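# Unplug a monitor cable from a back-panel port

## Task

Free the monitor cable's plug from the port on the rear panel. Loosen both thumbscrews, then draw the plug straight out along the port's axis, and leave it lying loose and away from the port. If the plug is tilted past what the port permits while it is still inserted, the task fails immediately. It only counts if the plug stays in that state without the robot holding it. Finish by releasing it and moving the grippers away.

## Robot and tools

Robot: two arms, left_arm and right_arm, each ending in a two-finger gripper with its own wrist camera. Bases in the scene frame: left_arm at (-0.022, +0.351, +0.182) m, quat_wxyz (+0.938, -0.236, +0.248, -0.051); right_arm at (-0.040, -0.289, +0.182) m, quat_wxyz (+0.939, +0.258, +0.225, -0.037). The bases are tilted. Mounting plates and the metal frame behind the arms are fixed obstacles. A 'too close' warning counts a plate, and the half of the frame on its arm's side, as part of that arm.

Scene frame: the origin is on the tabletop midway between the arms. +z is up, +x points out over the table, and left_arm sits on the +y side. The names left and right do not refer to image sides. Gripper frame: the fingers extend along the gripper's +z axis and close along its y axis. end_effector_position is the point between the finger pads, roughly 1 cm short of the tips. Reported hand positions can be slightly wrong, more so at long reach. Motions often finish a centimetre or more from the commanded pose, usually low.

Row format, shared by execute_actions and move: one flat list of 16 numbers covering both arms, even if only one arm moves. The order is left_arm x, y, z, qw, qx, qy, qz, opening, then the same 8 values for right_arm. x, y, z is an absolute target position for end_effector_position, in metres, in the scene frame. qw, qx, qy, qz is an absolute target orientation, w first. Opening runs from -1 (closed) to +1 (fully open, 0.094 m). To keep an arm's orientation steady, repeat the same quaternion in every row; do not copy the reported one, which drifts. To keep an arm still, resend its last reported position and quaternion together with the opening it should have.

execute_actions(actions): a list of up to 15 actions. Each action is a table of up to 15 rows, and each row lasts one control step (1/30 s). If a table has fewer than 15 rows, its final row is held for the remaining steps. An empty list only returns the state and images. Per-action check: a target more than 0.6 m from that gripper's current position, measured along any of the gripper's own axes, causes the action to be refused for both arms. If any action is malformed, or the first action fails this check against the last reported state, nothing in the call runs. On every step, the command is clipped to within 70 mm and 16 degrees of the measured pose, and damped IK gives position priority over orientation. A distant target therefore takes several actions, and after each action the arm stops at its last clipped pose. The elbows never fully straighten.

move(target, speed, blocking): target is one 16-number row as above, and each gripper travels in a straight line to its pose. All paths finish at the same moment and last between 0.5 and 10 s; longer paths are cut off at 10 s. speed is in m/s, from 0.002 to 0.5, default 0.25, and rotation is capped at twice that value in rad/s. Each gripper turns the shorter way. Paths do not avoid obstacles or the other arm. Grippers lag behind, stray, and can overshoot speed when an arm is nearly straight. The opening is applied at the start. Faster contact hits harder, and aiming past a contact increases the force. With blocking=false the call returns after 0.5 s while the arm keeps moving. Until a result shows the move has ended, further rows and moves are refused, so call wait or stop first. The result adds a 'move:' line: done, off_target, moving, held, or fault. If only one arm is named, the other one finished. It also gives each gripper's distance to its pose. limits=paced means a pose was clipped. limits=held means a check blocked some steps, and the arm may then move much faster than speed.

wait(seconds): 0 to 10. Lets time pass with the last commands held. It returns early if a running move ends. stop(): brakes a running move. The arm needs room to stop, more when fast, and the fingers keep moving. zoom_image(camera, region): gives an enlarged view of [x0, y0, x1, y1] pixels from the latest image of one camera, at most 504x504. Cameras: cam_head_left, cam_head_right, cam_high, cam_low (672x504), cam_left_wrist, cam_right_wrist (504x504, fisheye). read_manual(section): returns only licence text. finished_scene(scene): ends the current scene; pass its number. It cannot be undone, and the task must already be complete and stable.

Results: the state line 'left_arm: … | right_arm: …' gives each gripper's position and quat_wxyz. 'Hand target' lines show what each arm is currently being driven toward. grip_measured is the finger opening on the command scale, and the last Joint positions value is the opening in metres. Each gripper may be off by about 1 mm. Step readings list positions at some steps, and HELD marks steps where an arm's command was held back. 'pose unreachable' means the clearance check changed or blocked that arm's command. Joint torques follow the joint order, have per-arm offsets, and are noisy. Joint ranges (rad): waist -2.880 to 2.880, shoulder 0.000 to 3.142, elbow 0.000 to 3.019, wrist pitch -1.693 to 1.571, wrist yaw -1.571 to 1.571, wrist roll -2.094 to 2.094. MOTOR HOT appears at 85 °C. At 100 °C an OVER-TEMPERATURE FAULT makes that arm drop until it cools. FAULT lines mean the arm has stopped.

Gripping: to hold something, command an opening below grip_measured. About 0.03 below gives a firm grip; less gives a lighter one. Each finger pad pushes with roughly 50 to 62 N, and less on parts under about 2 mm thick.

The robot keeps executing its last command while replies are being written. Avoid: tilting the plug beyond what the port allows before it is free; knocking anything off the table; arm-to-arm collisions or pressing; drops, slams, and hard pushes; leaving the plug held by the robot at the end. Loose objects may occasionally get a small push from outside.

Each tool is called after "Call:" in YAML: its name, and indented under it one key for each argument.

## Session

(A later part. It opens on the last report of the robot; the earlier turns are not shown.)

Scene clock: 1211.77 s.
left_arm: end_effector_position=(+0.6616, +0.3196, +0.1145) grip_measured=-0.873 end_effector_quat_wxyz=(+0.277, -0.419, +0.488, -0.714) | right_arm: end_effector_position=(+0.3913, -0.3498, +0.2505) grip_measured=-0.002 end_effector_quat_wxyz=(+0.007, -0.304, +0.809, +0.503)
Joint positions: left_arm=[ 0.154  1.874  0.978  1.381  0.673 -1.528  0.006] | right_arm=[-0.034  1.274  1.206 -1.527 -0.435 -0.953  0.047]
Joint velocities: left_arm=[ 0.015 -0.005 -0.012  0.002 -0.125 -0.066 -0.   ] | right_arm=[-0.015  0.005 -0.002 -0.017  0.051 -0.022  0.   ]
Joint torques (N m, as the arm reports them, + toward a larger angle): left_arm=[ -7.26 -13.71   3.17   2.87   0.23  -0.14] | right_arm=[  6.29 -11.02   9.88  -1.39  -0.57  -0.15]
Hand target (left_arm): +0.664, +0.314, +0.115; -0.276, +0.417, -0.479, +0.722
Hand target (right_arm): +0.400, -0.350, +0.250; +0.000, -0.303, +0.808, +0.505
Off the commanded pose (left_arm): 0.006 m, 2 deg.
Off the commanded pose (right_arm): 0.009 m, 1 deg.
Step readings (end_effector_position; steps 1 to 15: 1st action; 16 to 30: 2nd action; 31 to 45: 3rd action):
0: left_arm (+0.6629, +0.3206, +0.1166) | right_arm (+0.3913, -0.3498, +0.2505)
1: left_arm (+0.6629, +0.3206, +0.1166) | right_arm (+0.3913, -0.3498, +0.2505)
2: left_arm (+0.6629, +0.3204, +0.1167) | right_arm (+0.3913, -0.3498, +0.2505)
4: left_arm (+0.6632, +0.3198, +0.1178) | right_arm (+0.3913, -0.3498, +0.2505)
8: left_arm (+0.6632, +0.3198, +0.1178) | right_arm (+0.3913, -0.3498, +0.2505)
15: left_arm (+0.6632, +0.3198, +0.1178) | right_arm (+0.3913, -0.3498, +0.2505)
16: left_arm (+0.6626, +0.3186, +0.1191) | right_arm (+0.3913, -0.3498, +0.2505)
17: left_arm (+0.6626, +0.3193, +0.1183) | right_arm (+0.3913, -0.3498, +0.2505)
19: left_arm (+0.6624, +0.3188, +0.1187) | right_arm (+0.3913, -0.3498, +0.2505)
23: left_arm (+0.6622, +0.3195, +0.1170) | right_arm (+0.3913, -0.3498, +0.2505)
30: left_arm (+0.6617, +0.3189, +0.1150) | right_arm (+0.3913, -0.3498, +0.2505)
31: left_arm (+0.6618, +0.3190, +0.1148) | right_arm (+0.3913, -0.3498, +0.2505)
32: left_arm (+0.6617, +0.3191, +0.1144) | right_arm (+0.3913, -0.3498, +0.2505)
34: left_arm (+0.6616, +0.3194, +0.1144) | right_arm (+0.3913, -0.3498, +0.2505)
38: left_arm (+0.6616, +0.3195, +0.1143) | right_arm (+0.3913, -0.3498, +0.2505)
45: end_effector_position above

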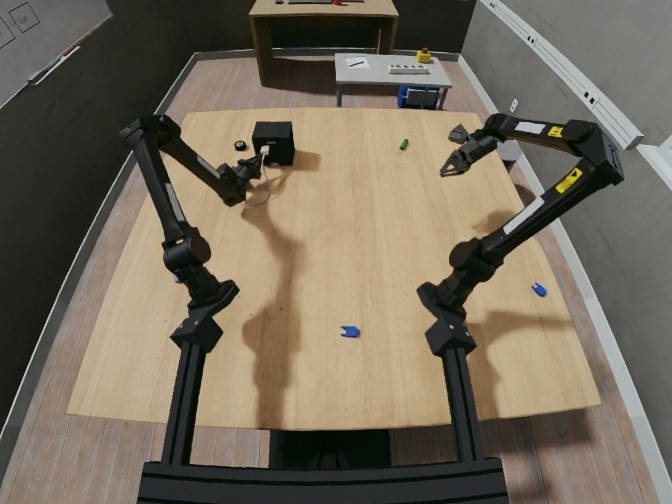

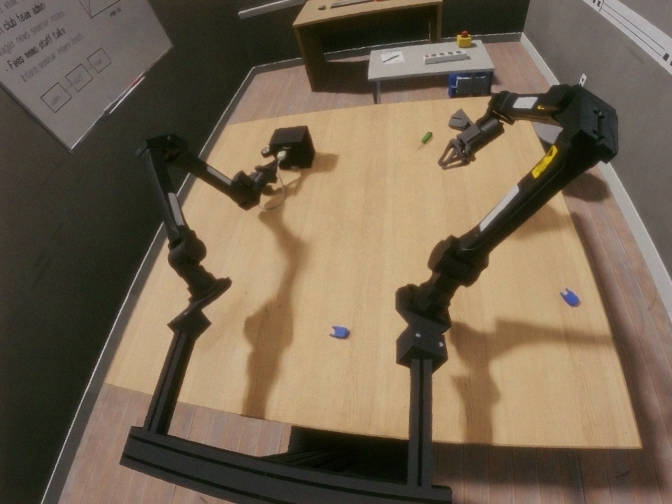

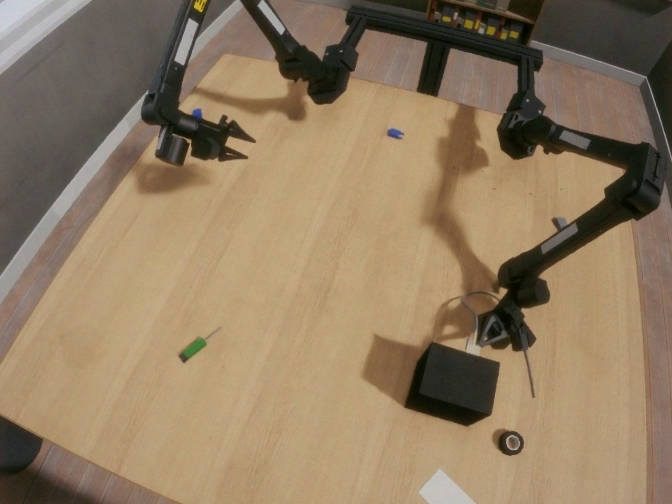

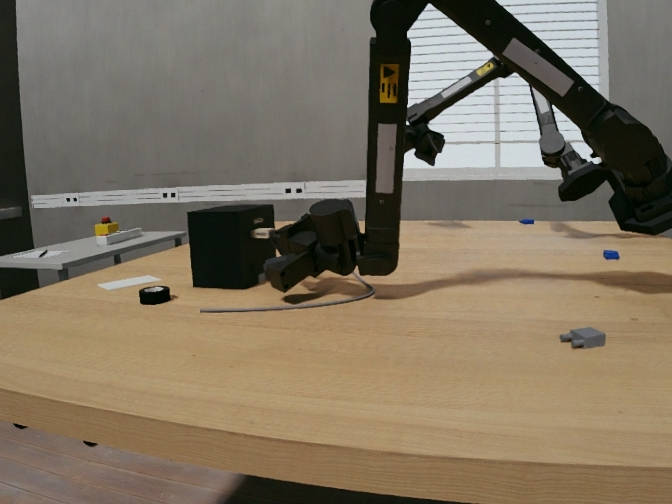

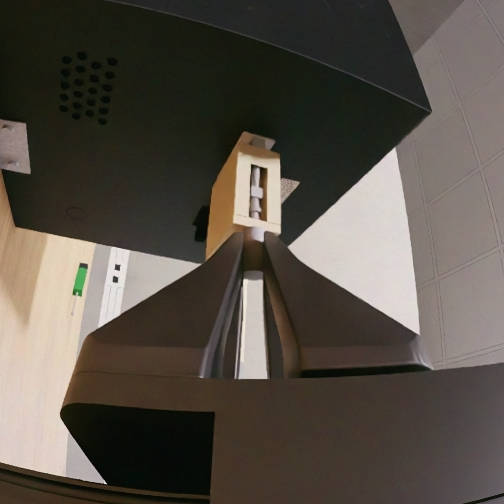

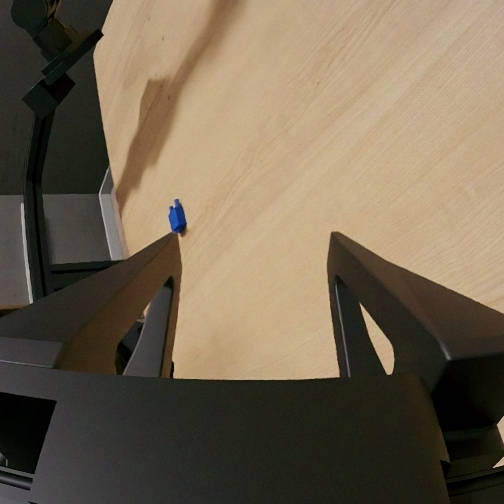

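Call:
execute_actions:
  actions:
    - [[0.664,0.314,0.1152,0.276,-0.417,0.478,-0.722,-0.66,0.4,-0.35,0.25,0,-0.3,0.8,0.5,0],[0.664,0.314,0.1152,0.276,-0.417,0.478,-0.722,-0.66,0.4,-0.35,0.25,0,-0.3,0.8,0.5,0],[0.664,0.314,0.1152,0.276,-0.417,0.478,-0.722,-0.66,0.4,-0.35,0.25,0,-0.3,0.8,0.5,0],[0.663,0.313,0.1155,0.321,-0.383,0.557,-0.663,-0.66,0.4,-0.35,0.25,0,-0.3,0.8,0.5,0],[0.663,0.313,0.1155,0.321,-0.383,0.557,-0.663,-0.66,0.4,-0.35,0.25,0,-0.3,0.8,0.5,0],[0.663,0.313,0.1155,0.321,-0.383,0.557,-0.663,-0.66,0.4,-0.35,0.25,0,-0.3,0.8,0.5,0],[0.662,0.312,0.115,0.354,-0.354,0.612,-0.612,-0.66,0.4,-0.35,0.25,0,-0.3,0.8,0.5,0],[0.662,0.312,0.115,0.354,-0.354,0.612,-0.612,-0.66,0.4,-0.35,0.25,0,-0.3,0.8,0.5,0],[0.662,0.312,0.115,0.354,-0.354,0.612,-0.612,-0.66,0.4,-0.35,0.25,0,-0.3,0.8,0.5,0],[0.661,0.311,0.1145,0.383,-0.321,0.663,-0.557,-0.66,0.4,-0.35,0.25,0,-0.3,0.8,0.5,0],[0.661,0.311,0.1145,0.383,-0.321,0.663,-0.557,-0.66,0.4,-0.35,0.25,0,-0.3,0.8,0.5,0],[0.661,0.311,0.1145,0.383,-0.321,0.663,-0.557,-0.66,0.4,-0.35,0.25,0,-0.3,0.8,0.5,0],[0.66,0.311,0.1145,0.422,-0.269,0.73,-0.465,-0.66,0.4,-0.35,0.25,0,-0.3,0.8,0.5,0]]
    - [[0.66,0.311,0.1145,0.422,-0.269,0.73,-0.465,-0.66,0.4,-0.35,0.25,0,-0.3,0.8,0.5,0]]

Call:
zoom_image:
  camera: "cam_left_wrist"
  region: [150,150,370,370]

Scene clock: 1238.07 s.
left_arm: end_effector_position=(+0.6654, +0.3175, +0.1173) grip_measured=-0.661 end_effector_quat_wxyz=(+0.427, -0.279, +0.720, -0.471) | right_arm: end_effector_position=(+0.3913, -0.3498, +0.2505) grip_measured=-0.002 end_effector_quat_wxyz=(+0.007, -0.304, +0.809, +0.503)
Joint positions: left_arm=[ 0.086  1.642  0.91   0.842  0.409 -0.611  0.016] | right_arm=[-0.034  1.274  1.206 -1.527 -0.435 -0.953  0.047]
Joint velocities: left_arm=[-0.005 -0.015 -0.007 -0.012 -0.066  0.095  0.001] | right_arm=[-0.005 -0.005 -0.002 -0.017  0.007 -0.037 -0.001]
Joint torques (N m, as the arm reports them, + toward a larger angle): left_arm=[ -6.7  -14.84   2.63   1.05   0.25   0.11] | right_arm=[  6.3  -11.02   9.88  -1.37  -0.57  -0.15]
Hand target (left_arm): +0.660, +0.311, +0.114; +0.422, -0.270, +0.729, -0.466
Hand target (right_arm): +0.400, -0.350, +0.250; +0.000, -0.303, +0.808, +0.505
Off the commanded pose (left_arm): 0.009 m, 2 deg.
Off the commanded pose (right_arm): 0.009 m, 1 deg.
Step readings (end_effector_position; steps 1 to 15: 1st action; 16 to 30: 2nd action):
0: left_arm (+0.6616, +0.3196, +0.1143) | right_arm (+0.3913, -0.3498, +0.2505)
1: left_arm (+0.6616, +0.3196, +0.1143) | right_arm (+0.3913, -0.3498, +0.2505)
2: left_arm (+0.6616, +0.3197, +0.1146) | right_arm (+0.3913, -0.3498, +0.2505)
4: left_arm (+0.6617, +0.3192, +0.1130) | right_arm (+0.3913, -0.3498, +0.2505)
8: left_arm (+0.6636, +0.3205, +0.1112) | right_arm (+0.3913, -0.3498, +0.2505)
15: left_arm (+0.6670, +0.3263, +0.1152) | right_arm (+0.3913, -0.3498, +0.2505)
16: left_arm (+0.6669, +0.3260, +0.1158) | right_arm (+0.3913, -0.3498, +0.2505)
17: left_arm (+0.6665, +0.3249, +0.1164) | right_arm (+0.3913, -0.3498, +0.2505)
19: left_arm (+0.6664, +0.3220, +0.1182) | right_arm (+0.3913, -0.3498, +0.2505)
23: left_arm (+0.6667, +0.3185, +0.1209) | right_arm (+0.3913, -0.3498, +0.2505)
30: end_effector_position above

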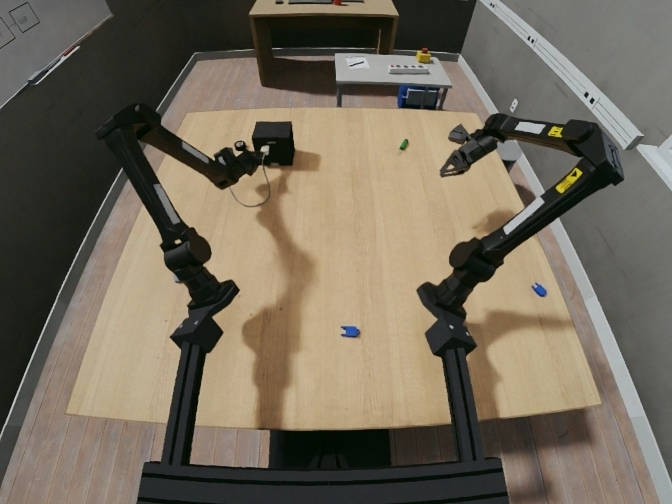

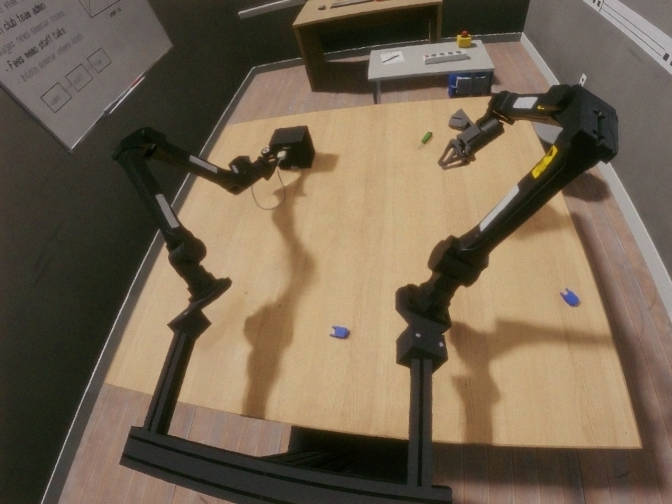

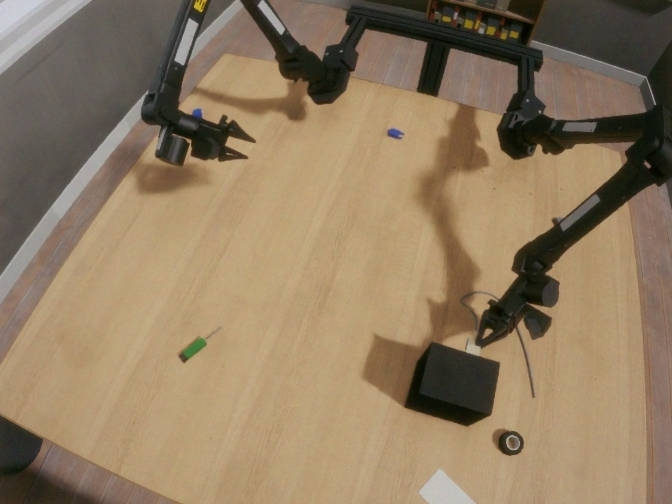

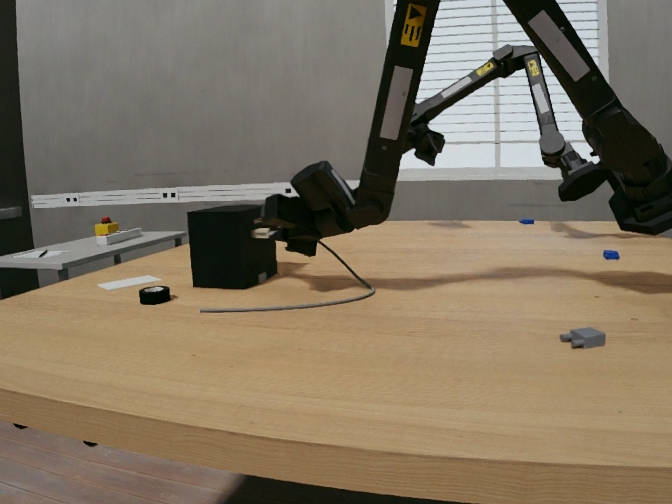

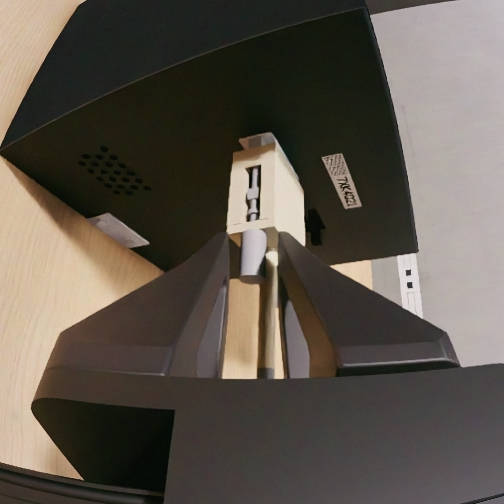

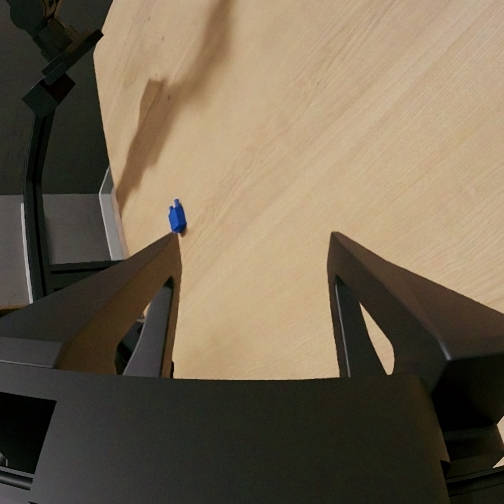

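Region (150, 150, 370, 370) of cam_left_wrist's 504x504 image, scaled by 2.291, with more detail than that image has.

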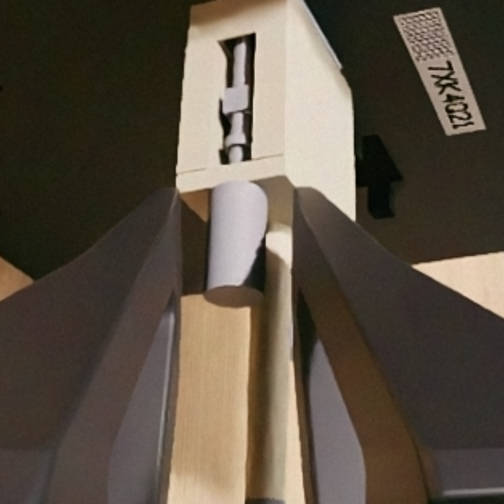

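Call:
execute_actions:
  actions:
    - [[0.66,0.322,0.1145,0.422,-0.269,0.73,-0.465,-0.66,0.4,-0.35,0.25,0,-0.3,0.8,0.5,0]]
    - [[0.66,0.325,0.1145,0.422,-0.269,0.73,-0.465,-0.66,0.4,-0.35,0.25,0,-0.3,0.8,0.5,0]]

Call:
zoom_image:
  camera: "cam_left_wrist"
  region: [150,150,370,370]

Scene clock: 1253.93 s.
left_arm: end_effector_position=(+0.6648, +0.3175, +0.1210) grip_measured=-0.661 end_effector_quat_wxyz=(+0.427, -0.268, +0.723, -0.473) | right_arm: end_effector_position=(+0.3913, -0.3498, +0.2505) grip_measured=-0.002 end_effector_quat_wxyz=(+0.007, -0.304, +0.809, +0.503)
Joint positions: left_arm=[ 0.088  1.631  0.91   0.825  0.427 -0.592  0.016] | right_arm=[-0.034  1.274  1.206 -1.527 -0.435 -0.953  0.047]
Joint velocities: left_arm=[-0.005  0.005  0.002 -0.037  0.007 -0.022  0.   ] | right_arm=[-0.005 -0.005 -0.002 -0.022 -0.007  0.007  0.001]
Joint torques (N m, as the arm reports them, + toward a larger angle): left_arm=[ -4.45 -15.42   2.67   0.96   0.59   0.1 ] | right_arm=[  6.25 -11.07   9.88  -1.38  -0.57  -0.15]
Hand target (left_arm): +0.660, +0.325, +0.115; +0.422, -0.269, +0.730, -0.465
Hand target (right_arm): +0.400, -0.350, +0.250; +0.000, -0.303, +0.808, +0.505
Off the commanded pose (left_arm): 0.011 m, 1 deg.
Off the commanded pose (right_arm): 0.009 m, 1 deg.
Step readings (end_effector_position; steps 1 to 15: 1st action; 16 to 30: 2nd action):
0: left_arm (+0.6653, +0.3174, +0.1171) | right_arm (+0.3913, -0.3498, +0.2505)
1: left_arm (+0.6649, +0.3166, +0.1175) | right_arm (+0.3913, -0.3498, +0.2505)
2: left_arm (+0.6646, +0.3161, +0.1180) | right_arm (+0.3913, -0.3498, +0.2505)
4: left_arm (+0.6646, +0.3161, +0.1187) | right_arm (+0.3913, -0.3498, +0.2505)
8: left_arm (+0.6653, +0.3172, +0.1211) | right_arm (+0.3913, -0.3498, +0.2505)
15: left_arm (+0.6652, +0.3171, +0.1209) | right_arm (+0.3913, -0.3498, +0.2505)
16: left_arm (+0.6650, +0.3168, +0.1210) | right_arm (+0.3913, -0.3498, +0.2505)
17: left_arm (+0.6649, +0.3170, +0.1209) | right_arm (+0.3913, -0.3498, +0.2505)
19: left_arm (+0.6648, +0.3171, +0.1207) | right_arm (+0.3913, -0.3498, +0.2505)
23: left_arm (+0.6648, +0.3175, +0.1210) | right_arm (+0.3913, -0.3498, +0.2505)
30: end_effector_position above

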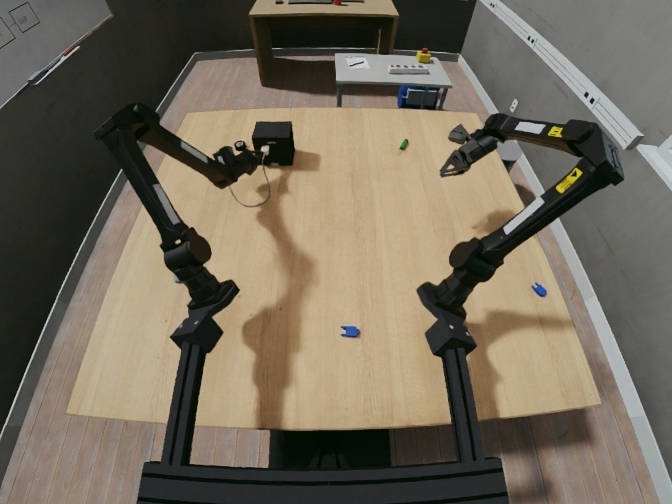

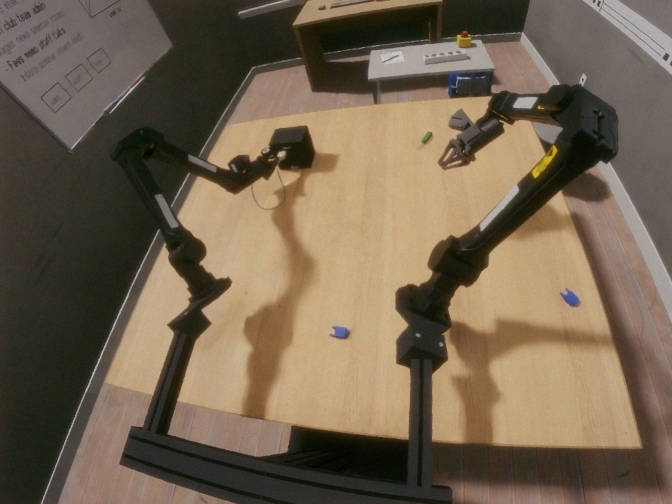

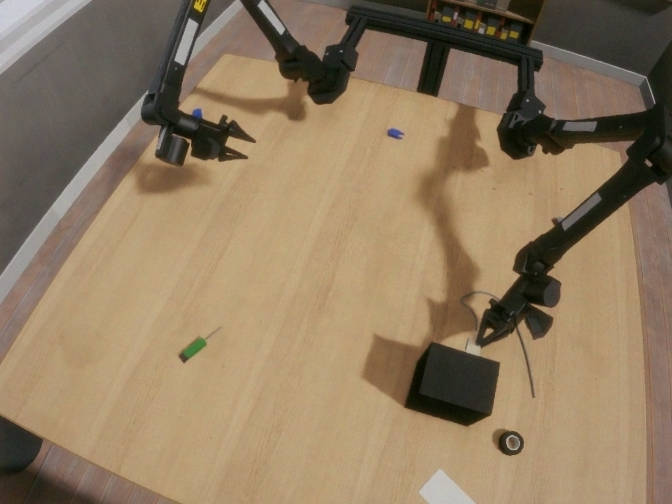

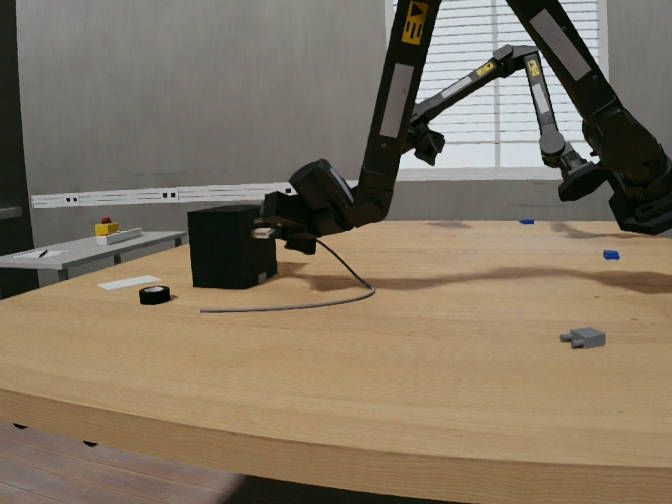

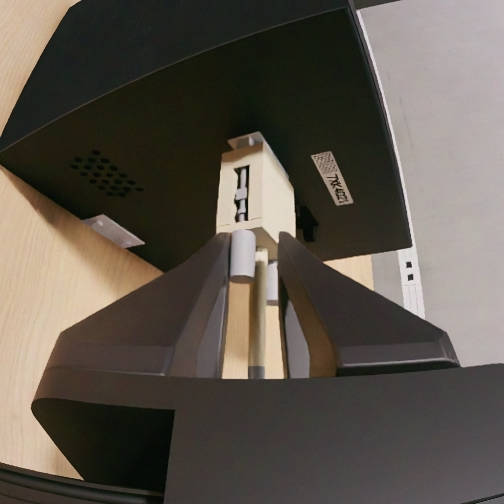

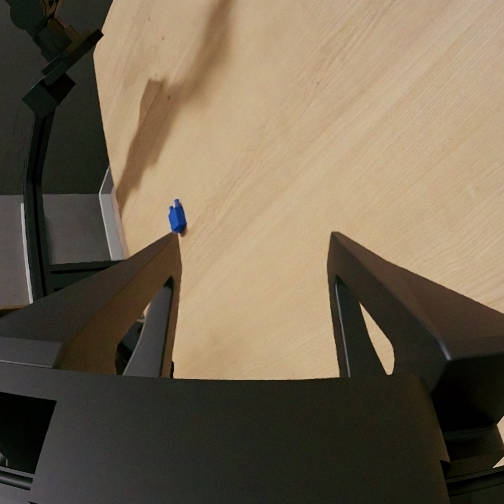

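Region (150, 150, 370, 370) of cam_left_wrist's 504x504 image, scaled by 2.291, with more detail than that image has.

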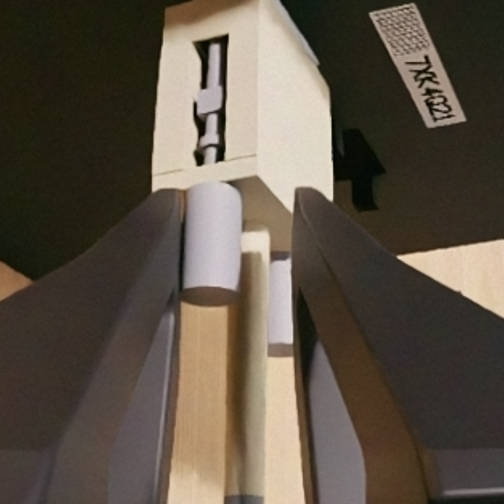

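Call:
execute_actions:
  actions:
    - [[0.66,0.332,0.113,0.422,-0.269,0.73,-0.465,-0.62,0.4,-0.35,0.25,0,-0.3,0.8,0.5,0]]
    - [[0.66,0.338,0.114,0.422,-0.269,0.73,-0.465,-0.62,0.4,-0.35,0.25,0,-0.3,0.8,0.5,0]]

Scene clock: 1266.00 s.
left_arm: end_effector_position=(+0.6648, +0.3315, +0.1212) grip_measured=-0.622 end_effector_quat_wxyz=(+0.429, -0.267, +0.723, -0.472) | right_arm: end_effector_position=(+0.3913, -0.3498, +0.2505) grip_measured=-0.002 end_effector_quat_wxyz=(+0.007, -0.304, +0.809, +0.503)
Joint positions: left_arm=[ 0.115  1.616  0.91   0.812  0.452 -0.592  0.018] | right_arm=[-0.034  1.274  1.206 -1.527 -0.435 -0.953  0.047]
Joint velocities: left_arm=[ 0.005  0.005  0.007 -0.007 -0.007 -0.037 -0.   ] | right_arm=[ 0.015 -0.005 -0.007 -0.002  0.081  0.037 -0.   ]
Joint torques (N m, as the arm reports them, + toward a larger angle): left_arm=[ -4.42 -14.98   2.86   0.95   0.58   0.07] | right_arm=[  6.32 -11.03   9.89  -1.38  -0.57  -0.15]
Hand target (left_arm): +0.660, +0.338, +0.114; +0.422, -0.269, +0.730, -0.465
Hand target (right_arm): +0.400, -0.350, +0.250; +0.000, -0.303, +0.808, +0.505
Off the commanded pose (left_arm): 0.011 m, 1 deg.
Off the commanded pose (right_arm): 0.009 m, 1 deg.
Step readings (end_effector_position; steps 1 to 15: 1st action; 16 to 30: 2nd action):
0: left_arm (+0.6648, +0.3175, +0.1210) | right_arm (+0.3913, -0.3498, +0.2505)
1: left_arm (+0.6644, +0.3171, +0.1213) | right_arm (+0.3913, -0.3498, +0.2505)
2: left_arm (+0.6642, +0.3175, +0.1215) | right_arm (+0.3913, -0.3498, +0.2505)
4: left_arm (+0.6642, +0.3205, +0.1203) | right_arm (+0.3913, -0.3498, +0.2505)
8: left_arm (+0.6645, +0.3258, +0.1192) | right_arm (+0.3913, -0.3498, +0.2505)
15: left_arm (+0.6646, +0.3263, +0.1192) | right_arm (+0.3913, -0.3498, +0.2505)
16: left_arm (+0.6643, +0.3260, +0.1195) | right_arm (+0.3913, -0.3498, +0.2505)
17: left_arm (+0.6640, +0.3259, +0.1195) | right_arm (+0.3913, -0.3498, +0.2505)
19: left_arm (+0.6641, +0.3277, +0.1198) | right_arm (+0.3913, -0.3498, +0.2505)
23: left_arm (+0.6647, +0.3311, +0.1209) | right_arm (+0.3913, -0.3498, +0.2505)
30: end_effector_position above

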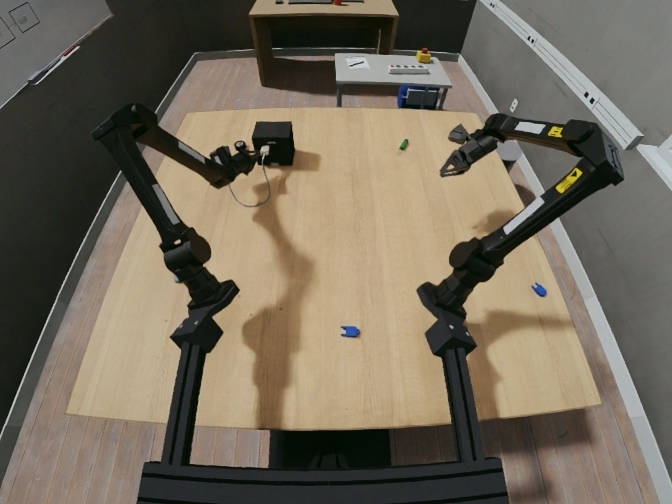

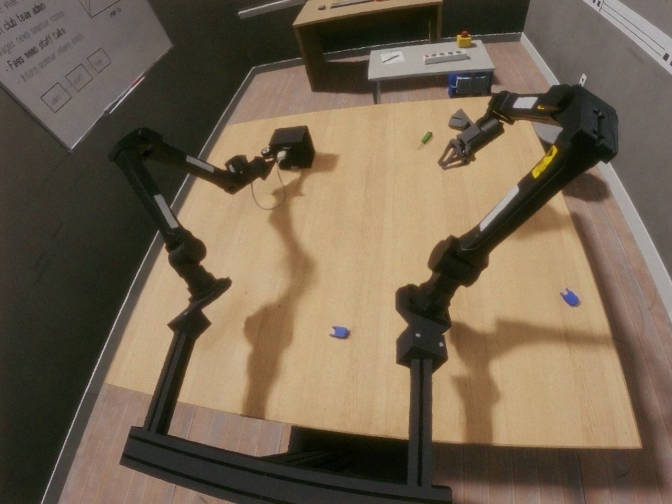

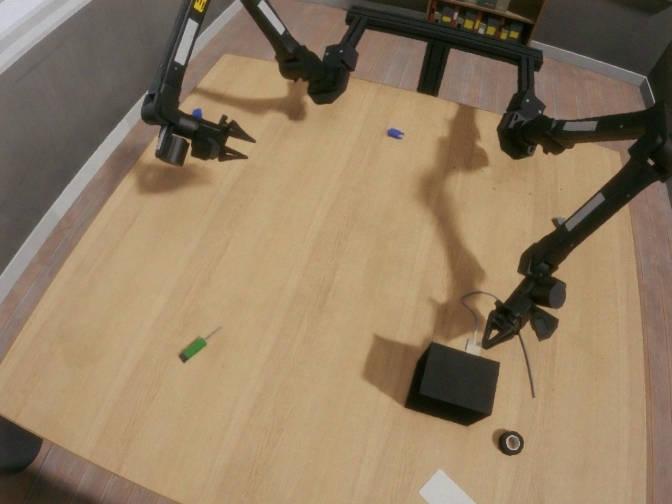

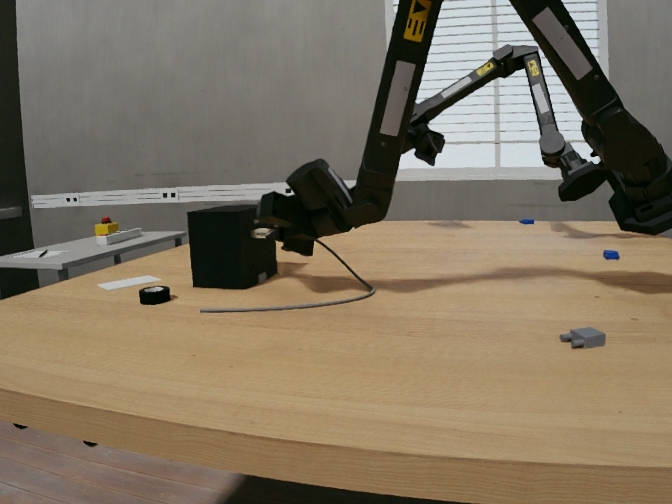

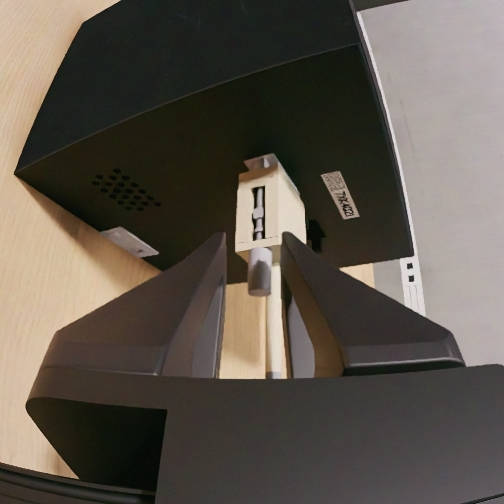

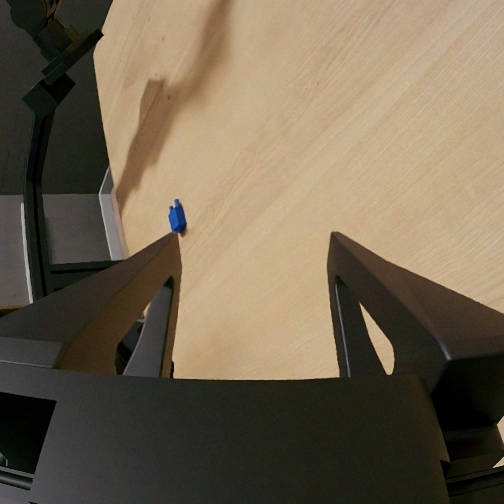

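Call:
execute_actions:
  actions:
    - [[0.66,0.326,0.112,0.422,-0.269,0.73,-0.465,-0.62,0.4,-0.35,0.25,0,-0.3,0.8,0.5,0]]
    - [[0.66,0.3155,0.113,0.422,-0.269,0.73,-0.465,-0.62,0.4,-0.35,0.25,0,-0.3,0.8,0.5,0]]

Call:
zoom_image:
  camera: "cam_left_wrist"
  region: [150,150,370,370]

Scene clock: 1281.63 s.
left_arm: end_effector_position=(+0.6666, +0.3256, +0.1236) grip_measured=-0.622 end_effector_quat_wxyz=(+0.430, -0.272, +0.723, -0.466) | right_arm: end_effector_position=(+0.3913, -0.3498, +0.2505) grip_measured=-0.002 end_effector_quat_wxyz=(+0.007, -0.304, +0.809, +0.503)
Joint positions: left_arm=[ 0.096  1.616  0.91   0.812  0.419 -0.591  0.018] | right_arm=[-0.034  1.274  1.206 -1.527 -0.435 -0.953  0.047]
Joint velocities: left_arm=[ 0.005 -0.005  0.017 -0.002  0.037  0.022  0.001] | right_arm=[-0.015  0.005  0.007  0.017  0.066 -0.095 -0.   ]
Joint torques (N m, as the arm reports them, + toward a larger angle): left_arm=[ -6.52 -13.04   2.83   1.87   0.23   0.09] | right_arm=[  6.27 -11.03   9.88  -1.39  -0.57  -0.15]
Hand target (left_arm): +0.660, +0.316, +0.113; +0.422, -0.269, +0.730, -0.465
Hand target (right_arm): +0.400, -0.350, +0.250; +0.000, -0.303, +0.808, +0.505
Off the commanded pose (left_arm): 0.016 m, 1 deg.
Off the commanded pose (right_arm): 0.009 m, 1 deg.
Step readings (end_effector_position; steps 1 to 15: 1st action; 16 to 30: 2nd action):
0: left_arm (+0.6648, +0.3315, +0.1212) | right_arm (+0.3913, -0.3498, +0.2505)
1: left_arm (+0.6651, +0.3324, +0.1206) | right_arm (+0.3913, -0.3498, +0.2505)
2: left_arm (+0.6653, +0.3329, +0.1203) | right_arm (+0.3913, -0.3498, +0.2505)
4: left_arm (+0.6654, +0.3331, +0.1201) | right_arm (+0.3913, -0.3498, +0.2505)
8: left_arm (+0.6655, +0.3332, +0.1200) | right_arm (+0.3913, -0.3498, +0.2505)
15: left_arm (+0.6655, +0.3332, +0.1200) | right_arm (+0.3913, -0.3498, +0.2505)
16: left_arm (+0.6660, +0.3338, +0.1195) | right_arm (+0.3913, -0.3498, +0.2505)
17: left_arm (+0.6663, +0.3338, +0.1193) | right_arm (+0.3913, -0.3498, +0.2505)
19: left_arm (+0.6665, +0.3313, +0.1206) | right_arm (+0.3913, -0.3498, +0.2505)
23: left_arm (+0.6666, +0.3262, +0.1233) | right_arm (+0.3913, -0.3498, +0.2505)
30: end_effector_position above

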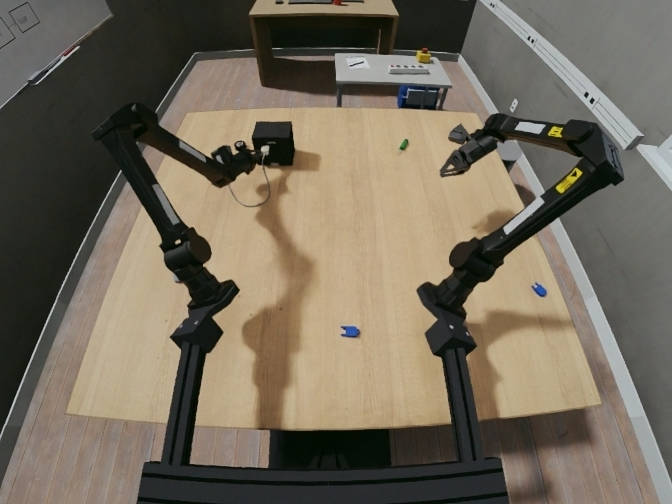

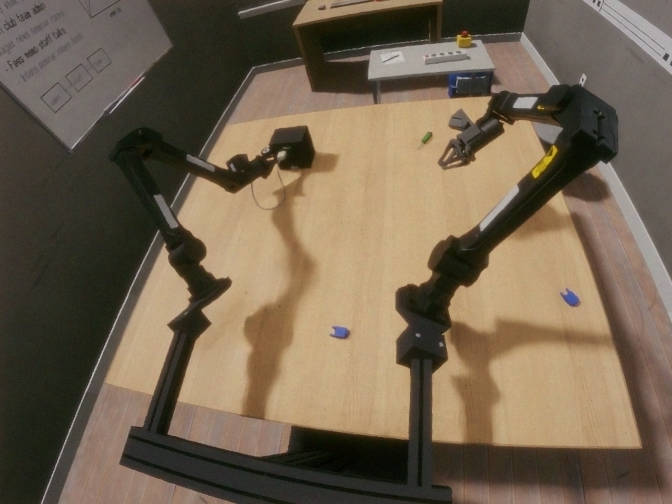

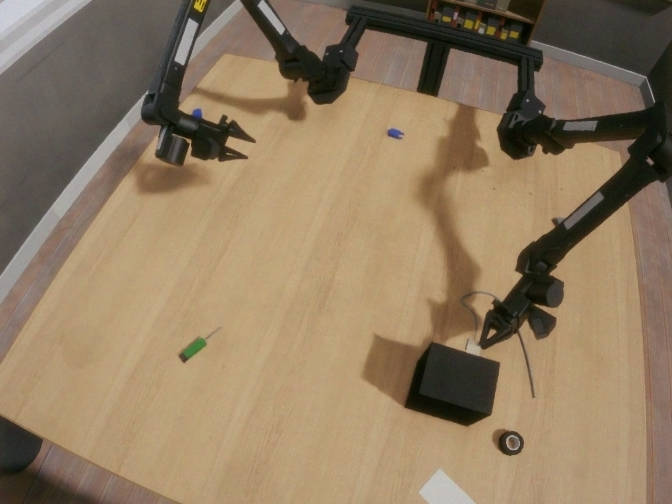

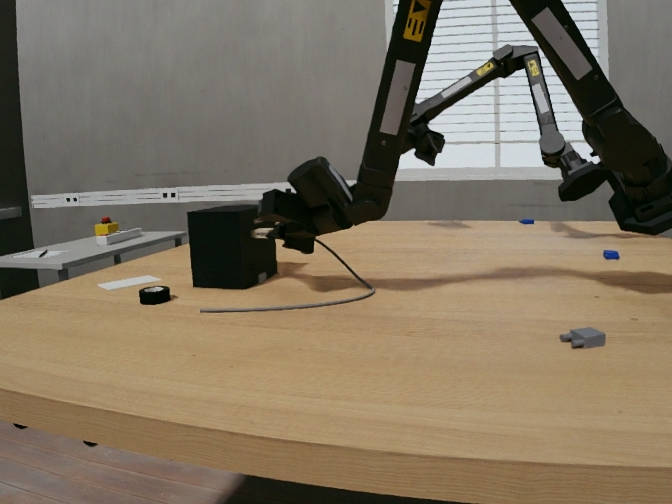

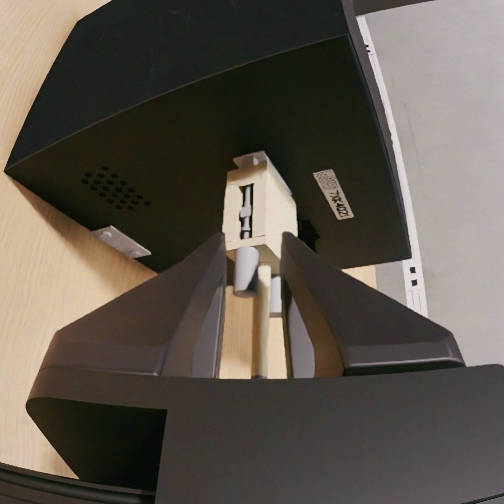

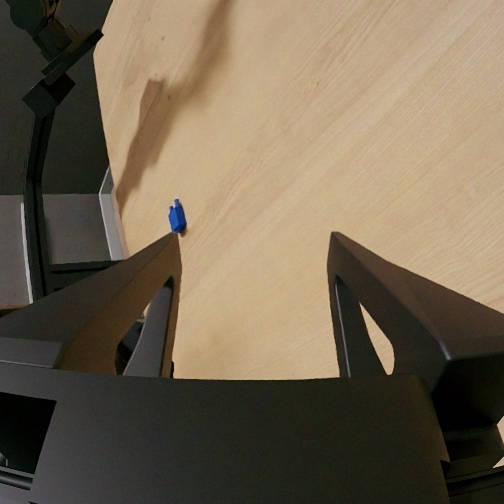

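Region (150, 150, 370, 370) of cam_left_wrist's 504x504 image, scaled by 2.291, with more detail than that image has.

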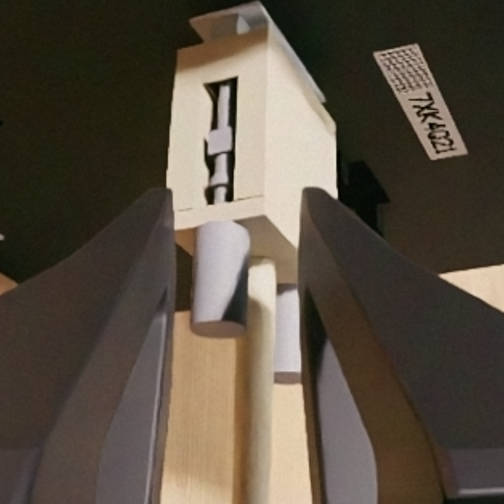

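Call:
execute_actions:
  actions:
    - [[0.66,0.3155,0.108,0.422,-0.269,0.73,-0.465,-0.62,0.4,-0.35,0.25,0,-0.3,0.8,0.5,0],[0.66,0.3155,0.108,0.422,-0.269,0.73,-0.465,-0.62,0.4,-0.35,0.25,0,-0.3,0.8,0.5,0],[0.66,0.3155,0.108,0.422,-0.269,0.73,-0.465,-0.62,0.4,-0.35,0.25,0,-0.3,0.8,0.5,0],[0.66,0.3155,0.1155,0.422,-0.269,0.73,-0.465,-0.62,0.4,-0.35,0.25,0,-0.3,0.8,0.5,0]]

Call:
zoom_image:
  camera: "cam_left_wrist"
  region: [150,150,370,370]

Scene clock: 1298.10 s.
left_arm: end_effector_position=(+0.6654, +0.3242, +0.1201) grip_measured=-0.622 end_effector_quat_wxyz=(+0.428, -0.273, +0.725, -0.466) | right_arm: end_effector_position=(+0.3913, -0.3498, +0.2505) grip_measured=-0.002 end_effector_quat_wxyz=(+0.007, -0.304, +0.809, +0.503)
Joint positions: left_arm=[ 0.096  1.622  0.909  0.812  0.416 -0.591  0.018] | right_arm=[-0.034  1.274  1.206 -1.527 -0.435 -0.953  0.047]
Joint velocities: left_arm=[-0.005 -0.005 -0.007  0.002  0.037  0.037  0.   ] | right_arm=[ 0.015 -0.005 -0.027 -0.022 -0.007 -0.022  0.001]
Joint torques (N m, as the arm reports them, + toward a larger angle): left_arm=[ -6.83 -13.84   2.79   1.7    0.24   0.09] | right_arm=[  6.3  -11.03   9.89  -1.38  -0.57  -0.15]
Hand target (left_arm): +0.660, +0.316, +0.116; +0.422, -0.269, +0.730, -0.465
Hand target (right_arm): +0.400, -0.350, +0.250; +0.000, -0.303, +0.808, +0.505
Off the commanded pose (left_arm): 0.011 m, 1 deg.
Off the commanded pose (right_arm): 0.009 m, 1 deg.
Step readings (end_effector_position):
0: left_arm (+0.6666, +0.3256, +0.1236) | right_arm (+0.3913, -0.3498, +0.2505)
1: left_arm (+0.6664, +0.3253, +0.1230) | right_arm (+0.3913, -0.3498, +0.2505)
2: left_arm (+0.6662, +0.3250, +0.1224) | right_arm (+0.3913, -0.3498, +0.2505)
4: left_arm (+0.6658, +0.3243, +0.1207) | right_arm (+0.3913, -0.3498, +0.2505)
8: left_arm (+0.6654, +0.3242, +0.1201) | right_arm (+0.3913, -0.3498, +0.2505)
15: end_effector_position above

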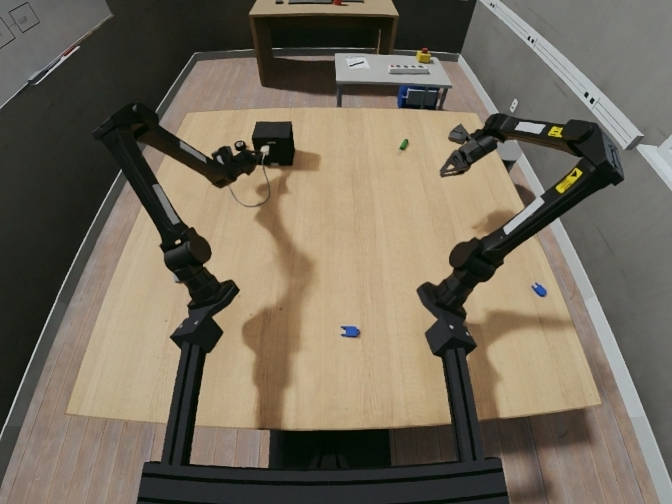

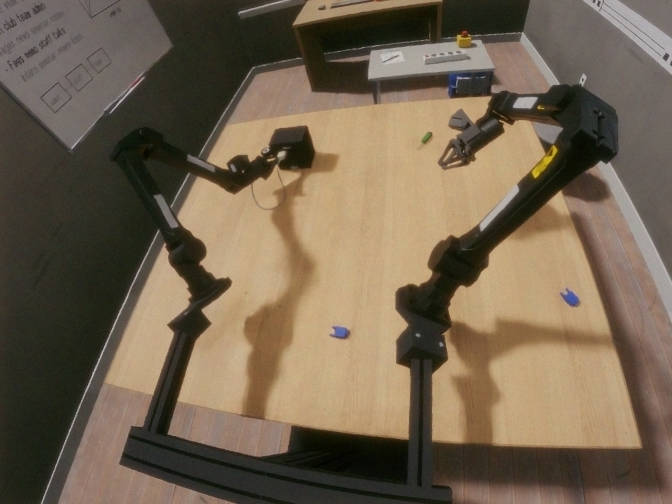

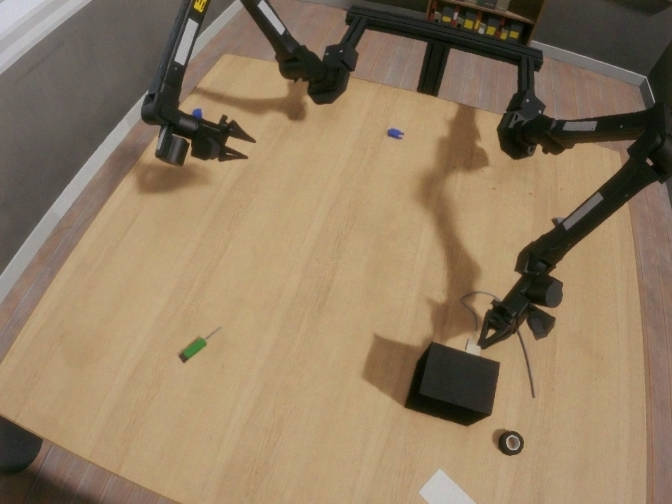

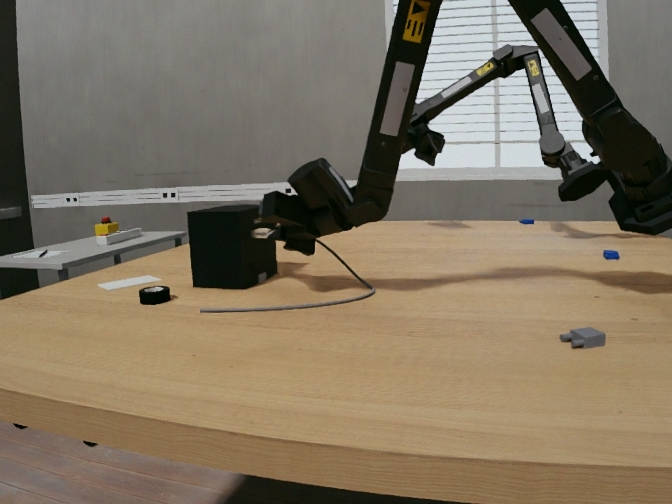

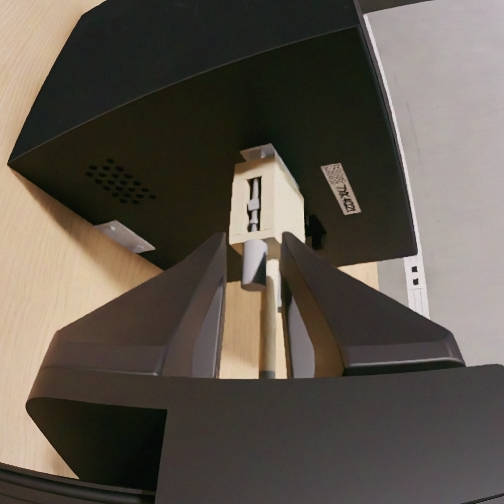

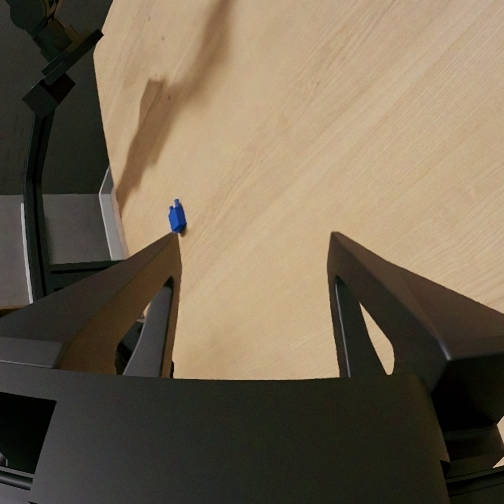

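Region (150, 150, 370, 370) of cam_left_wrist's 504x504 image, scaled by 2.291, with more detail than that image has.

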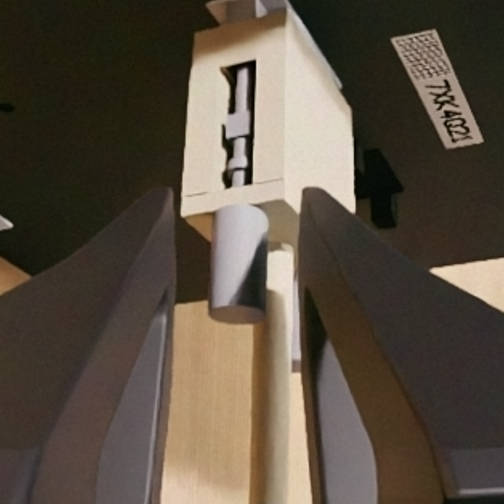

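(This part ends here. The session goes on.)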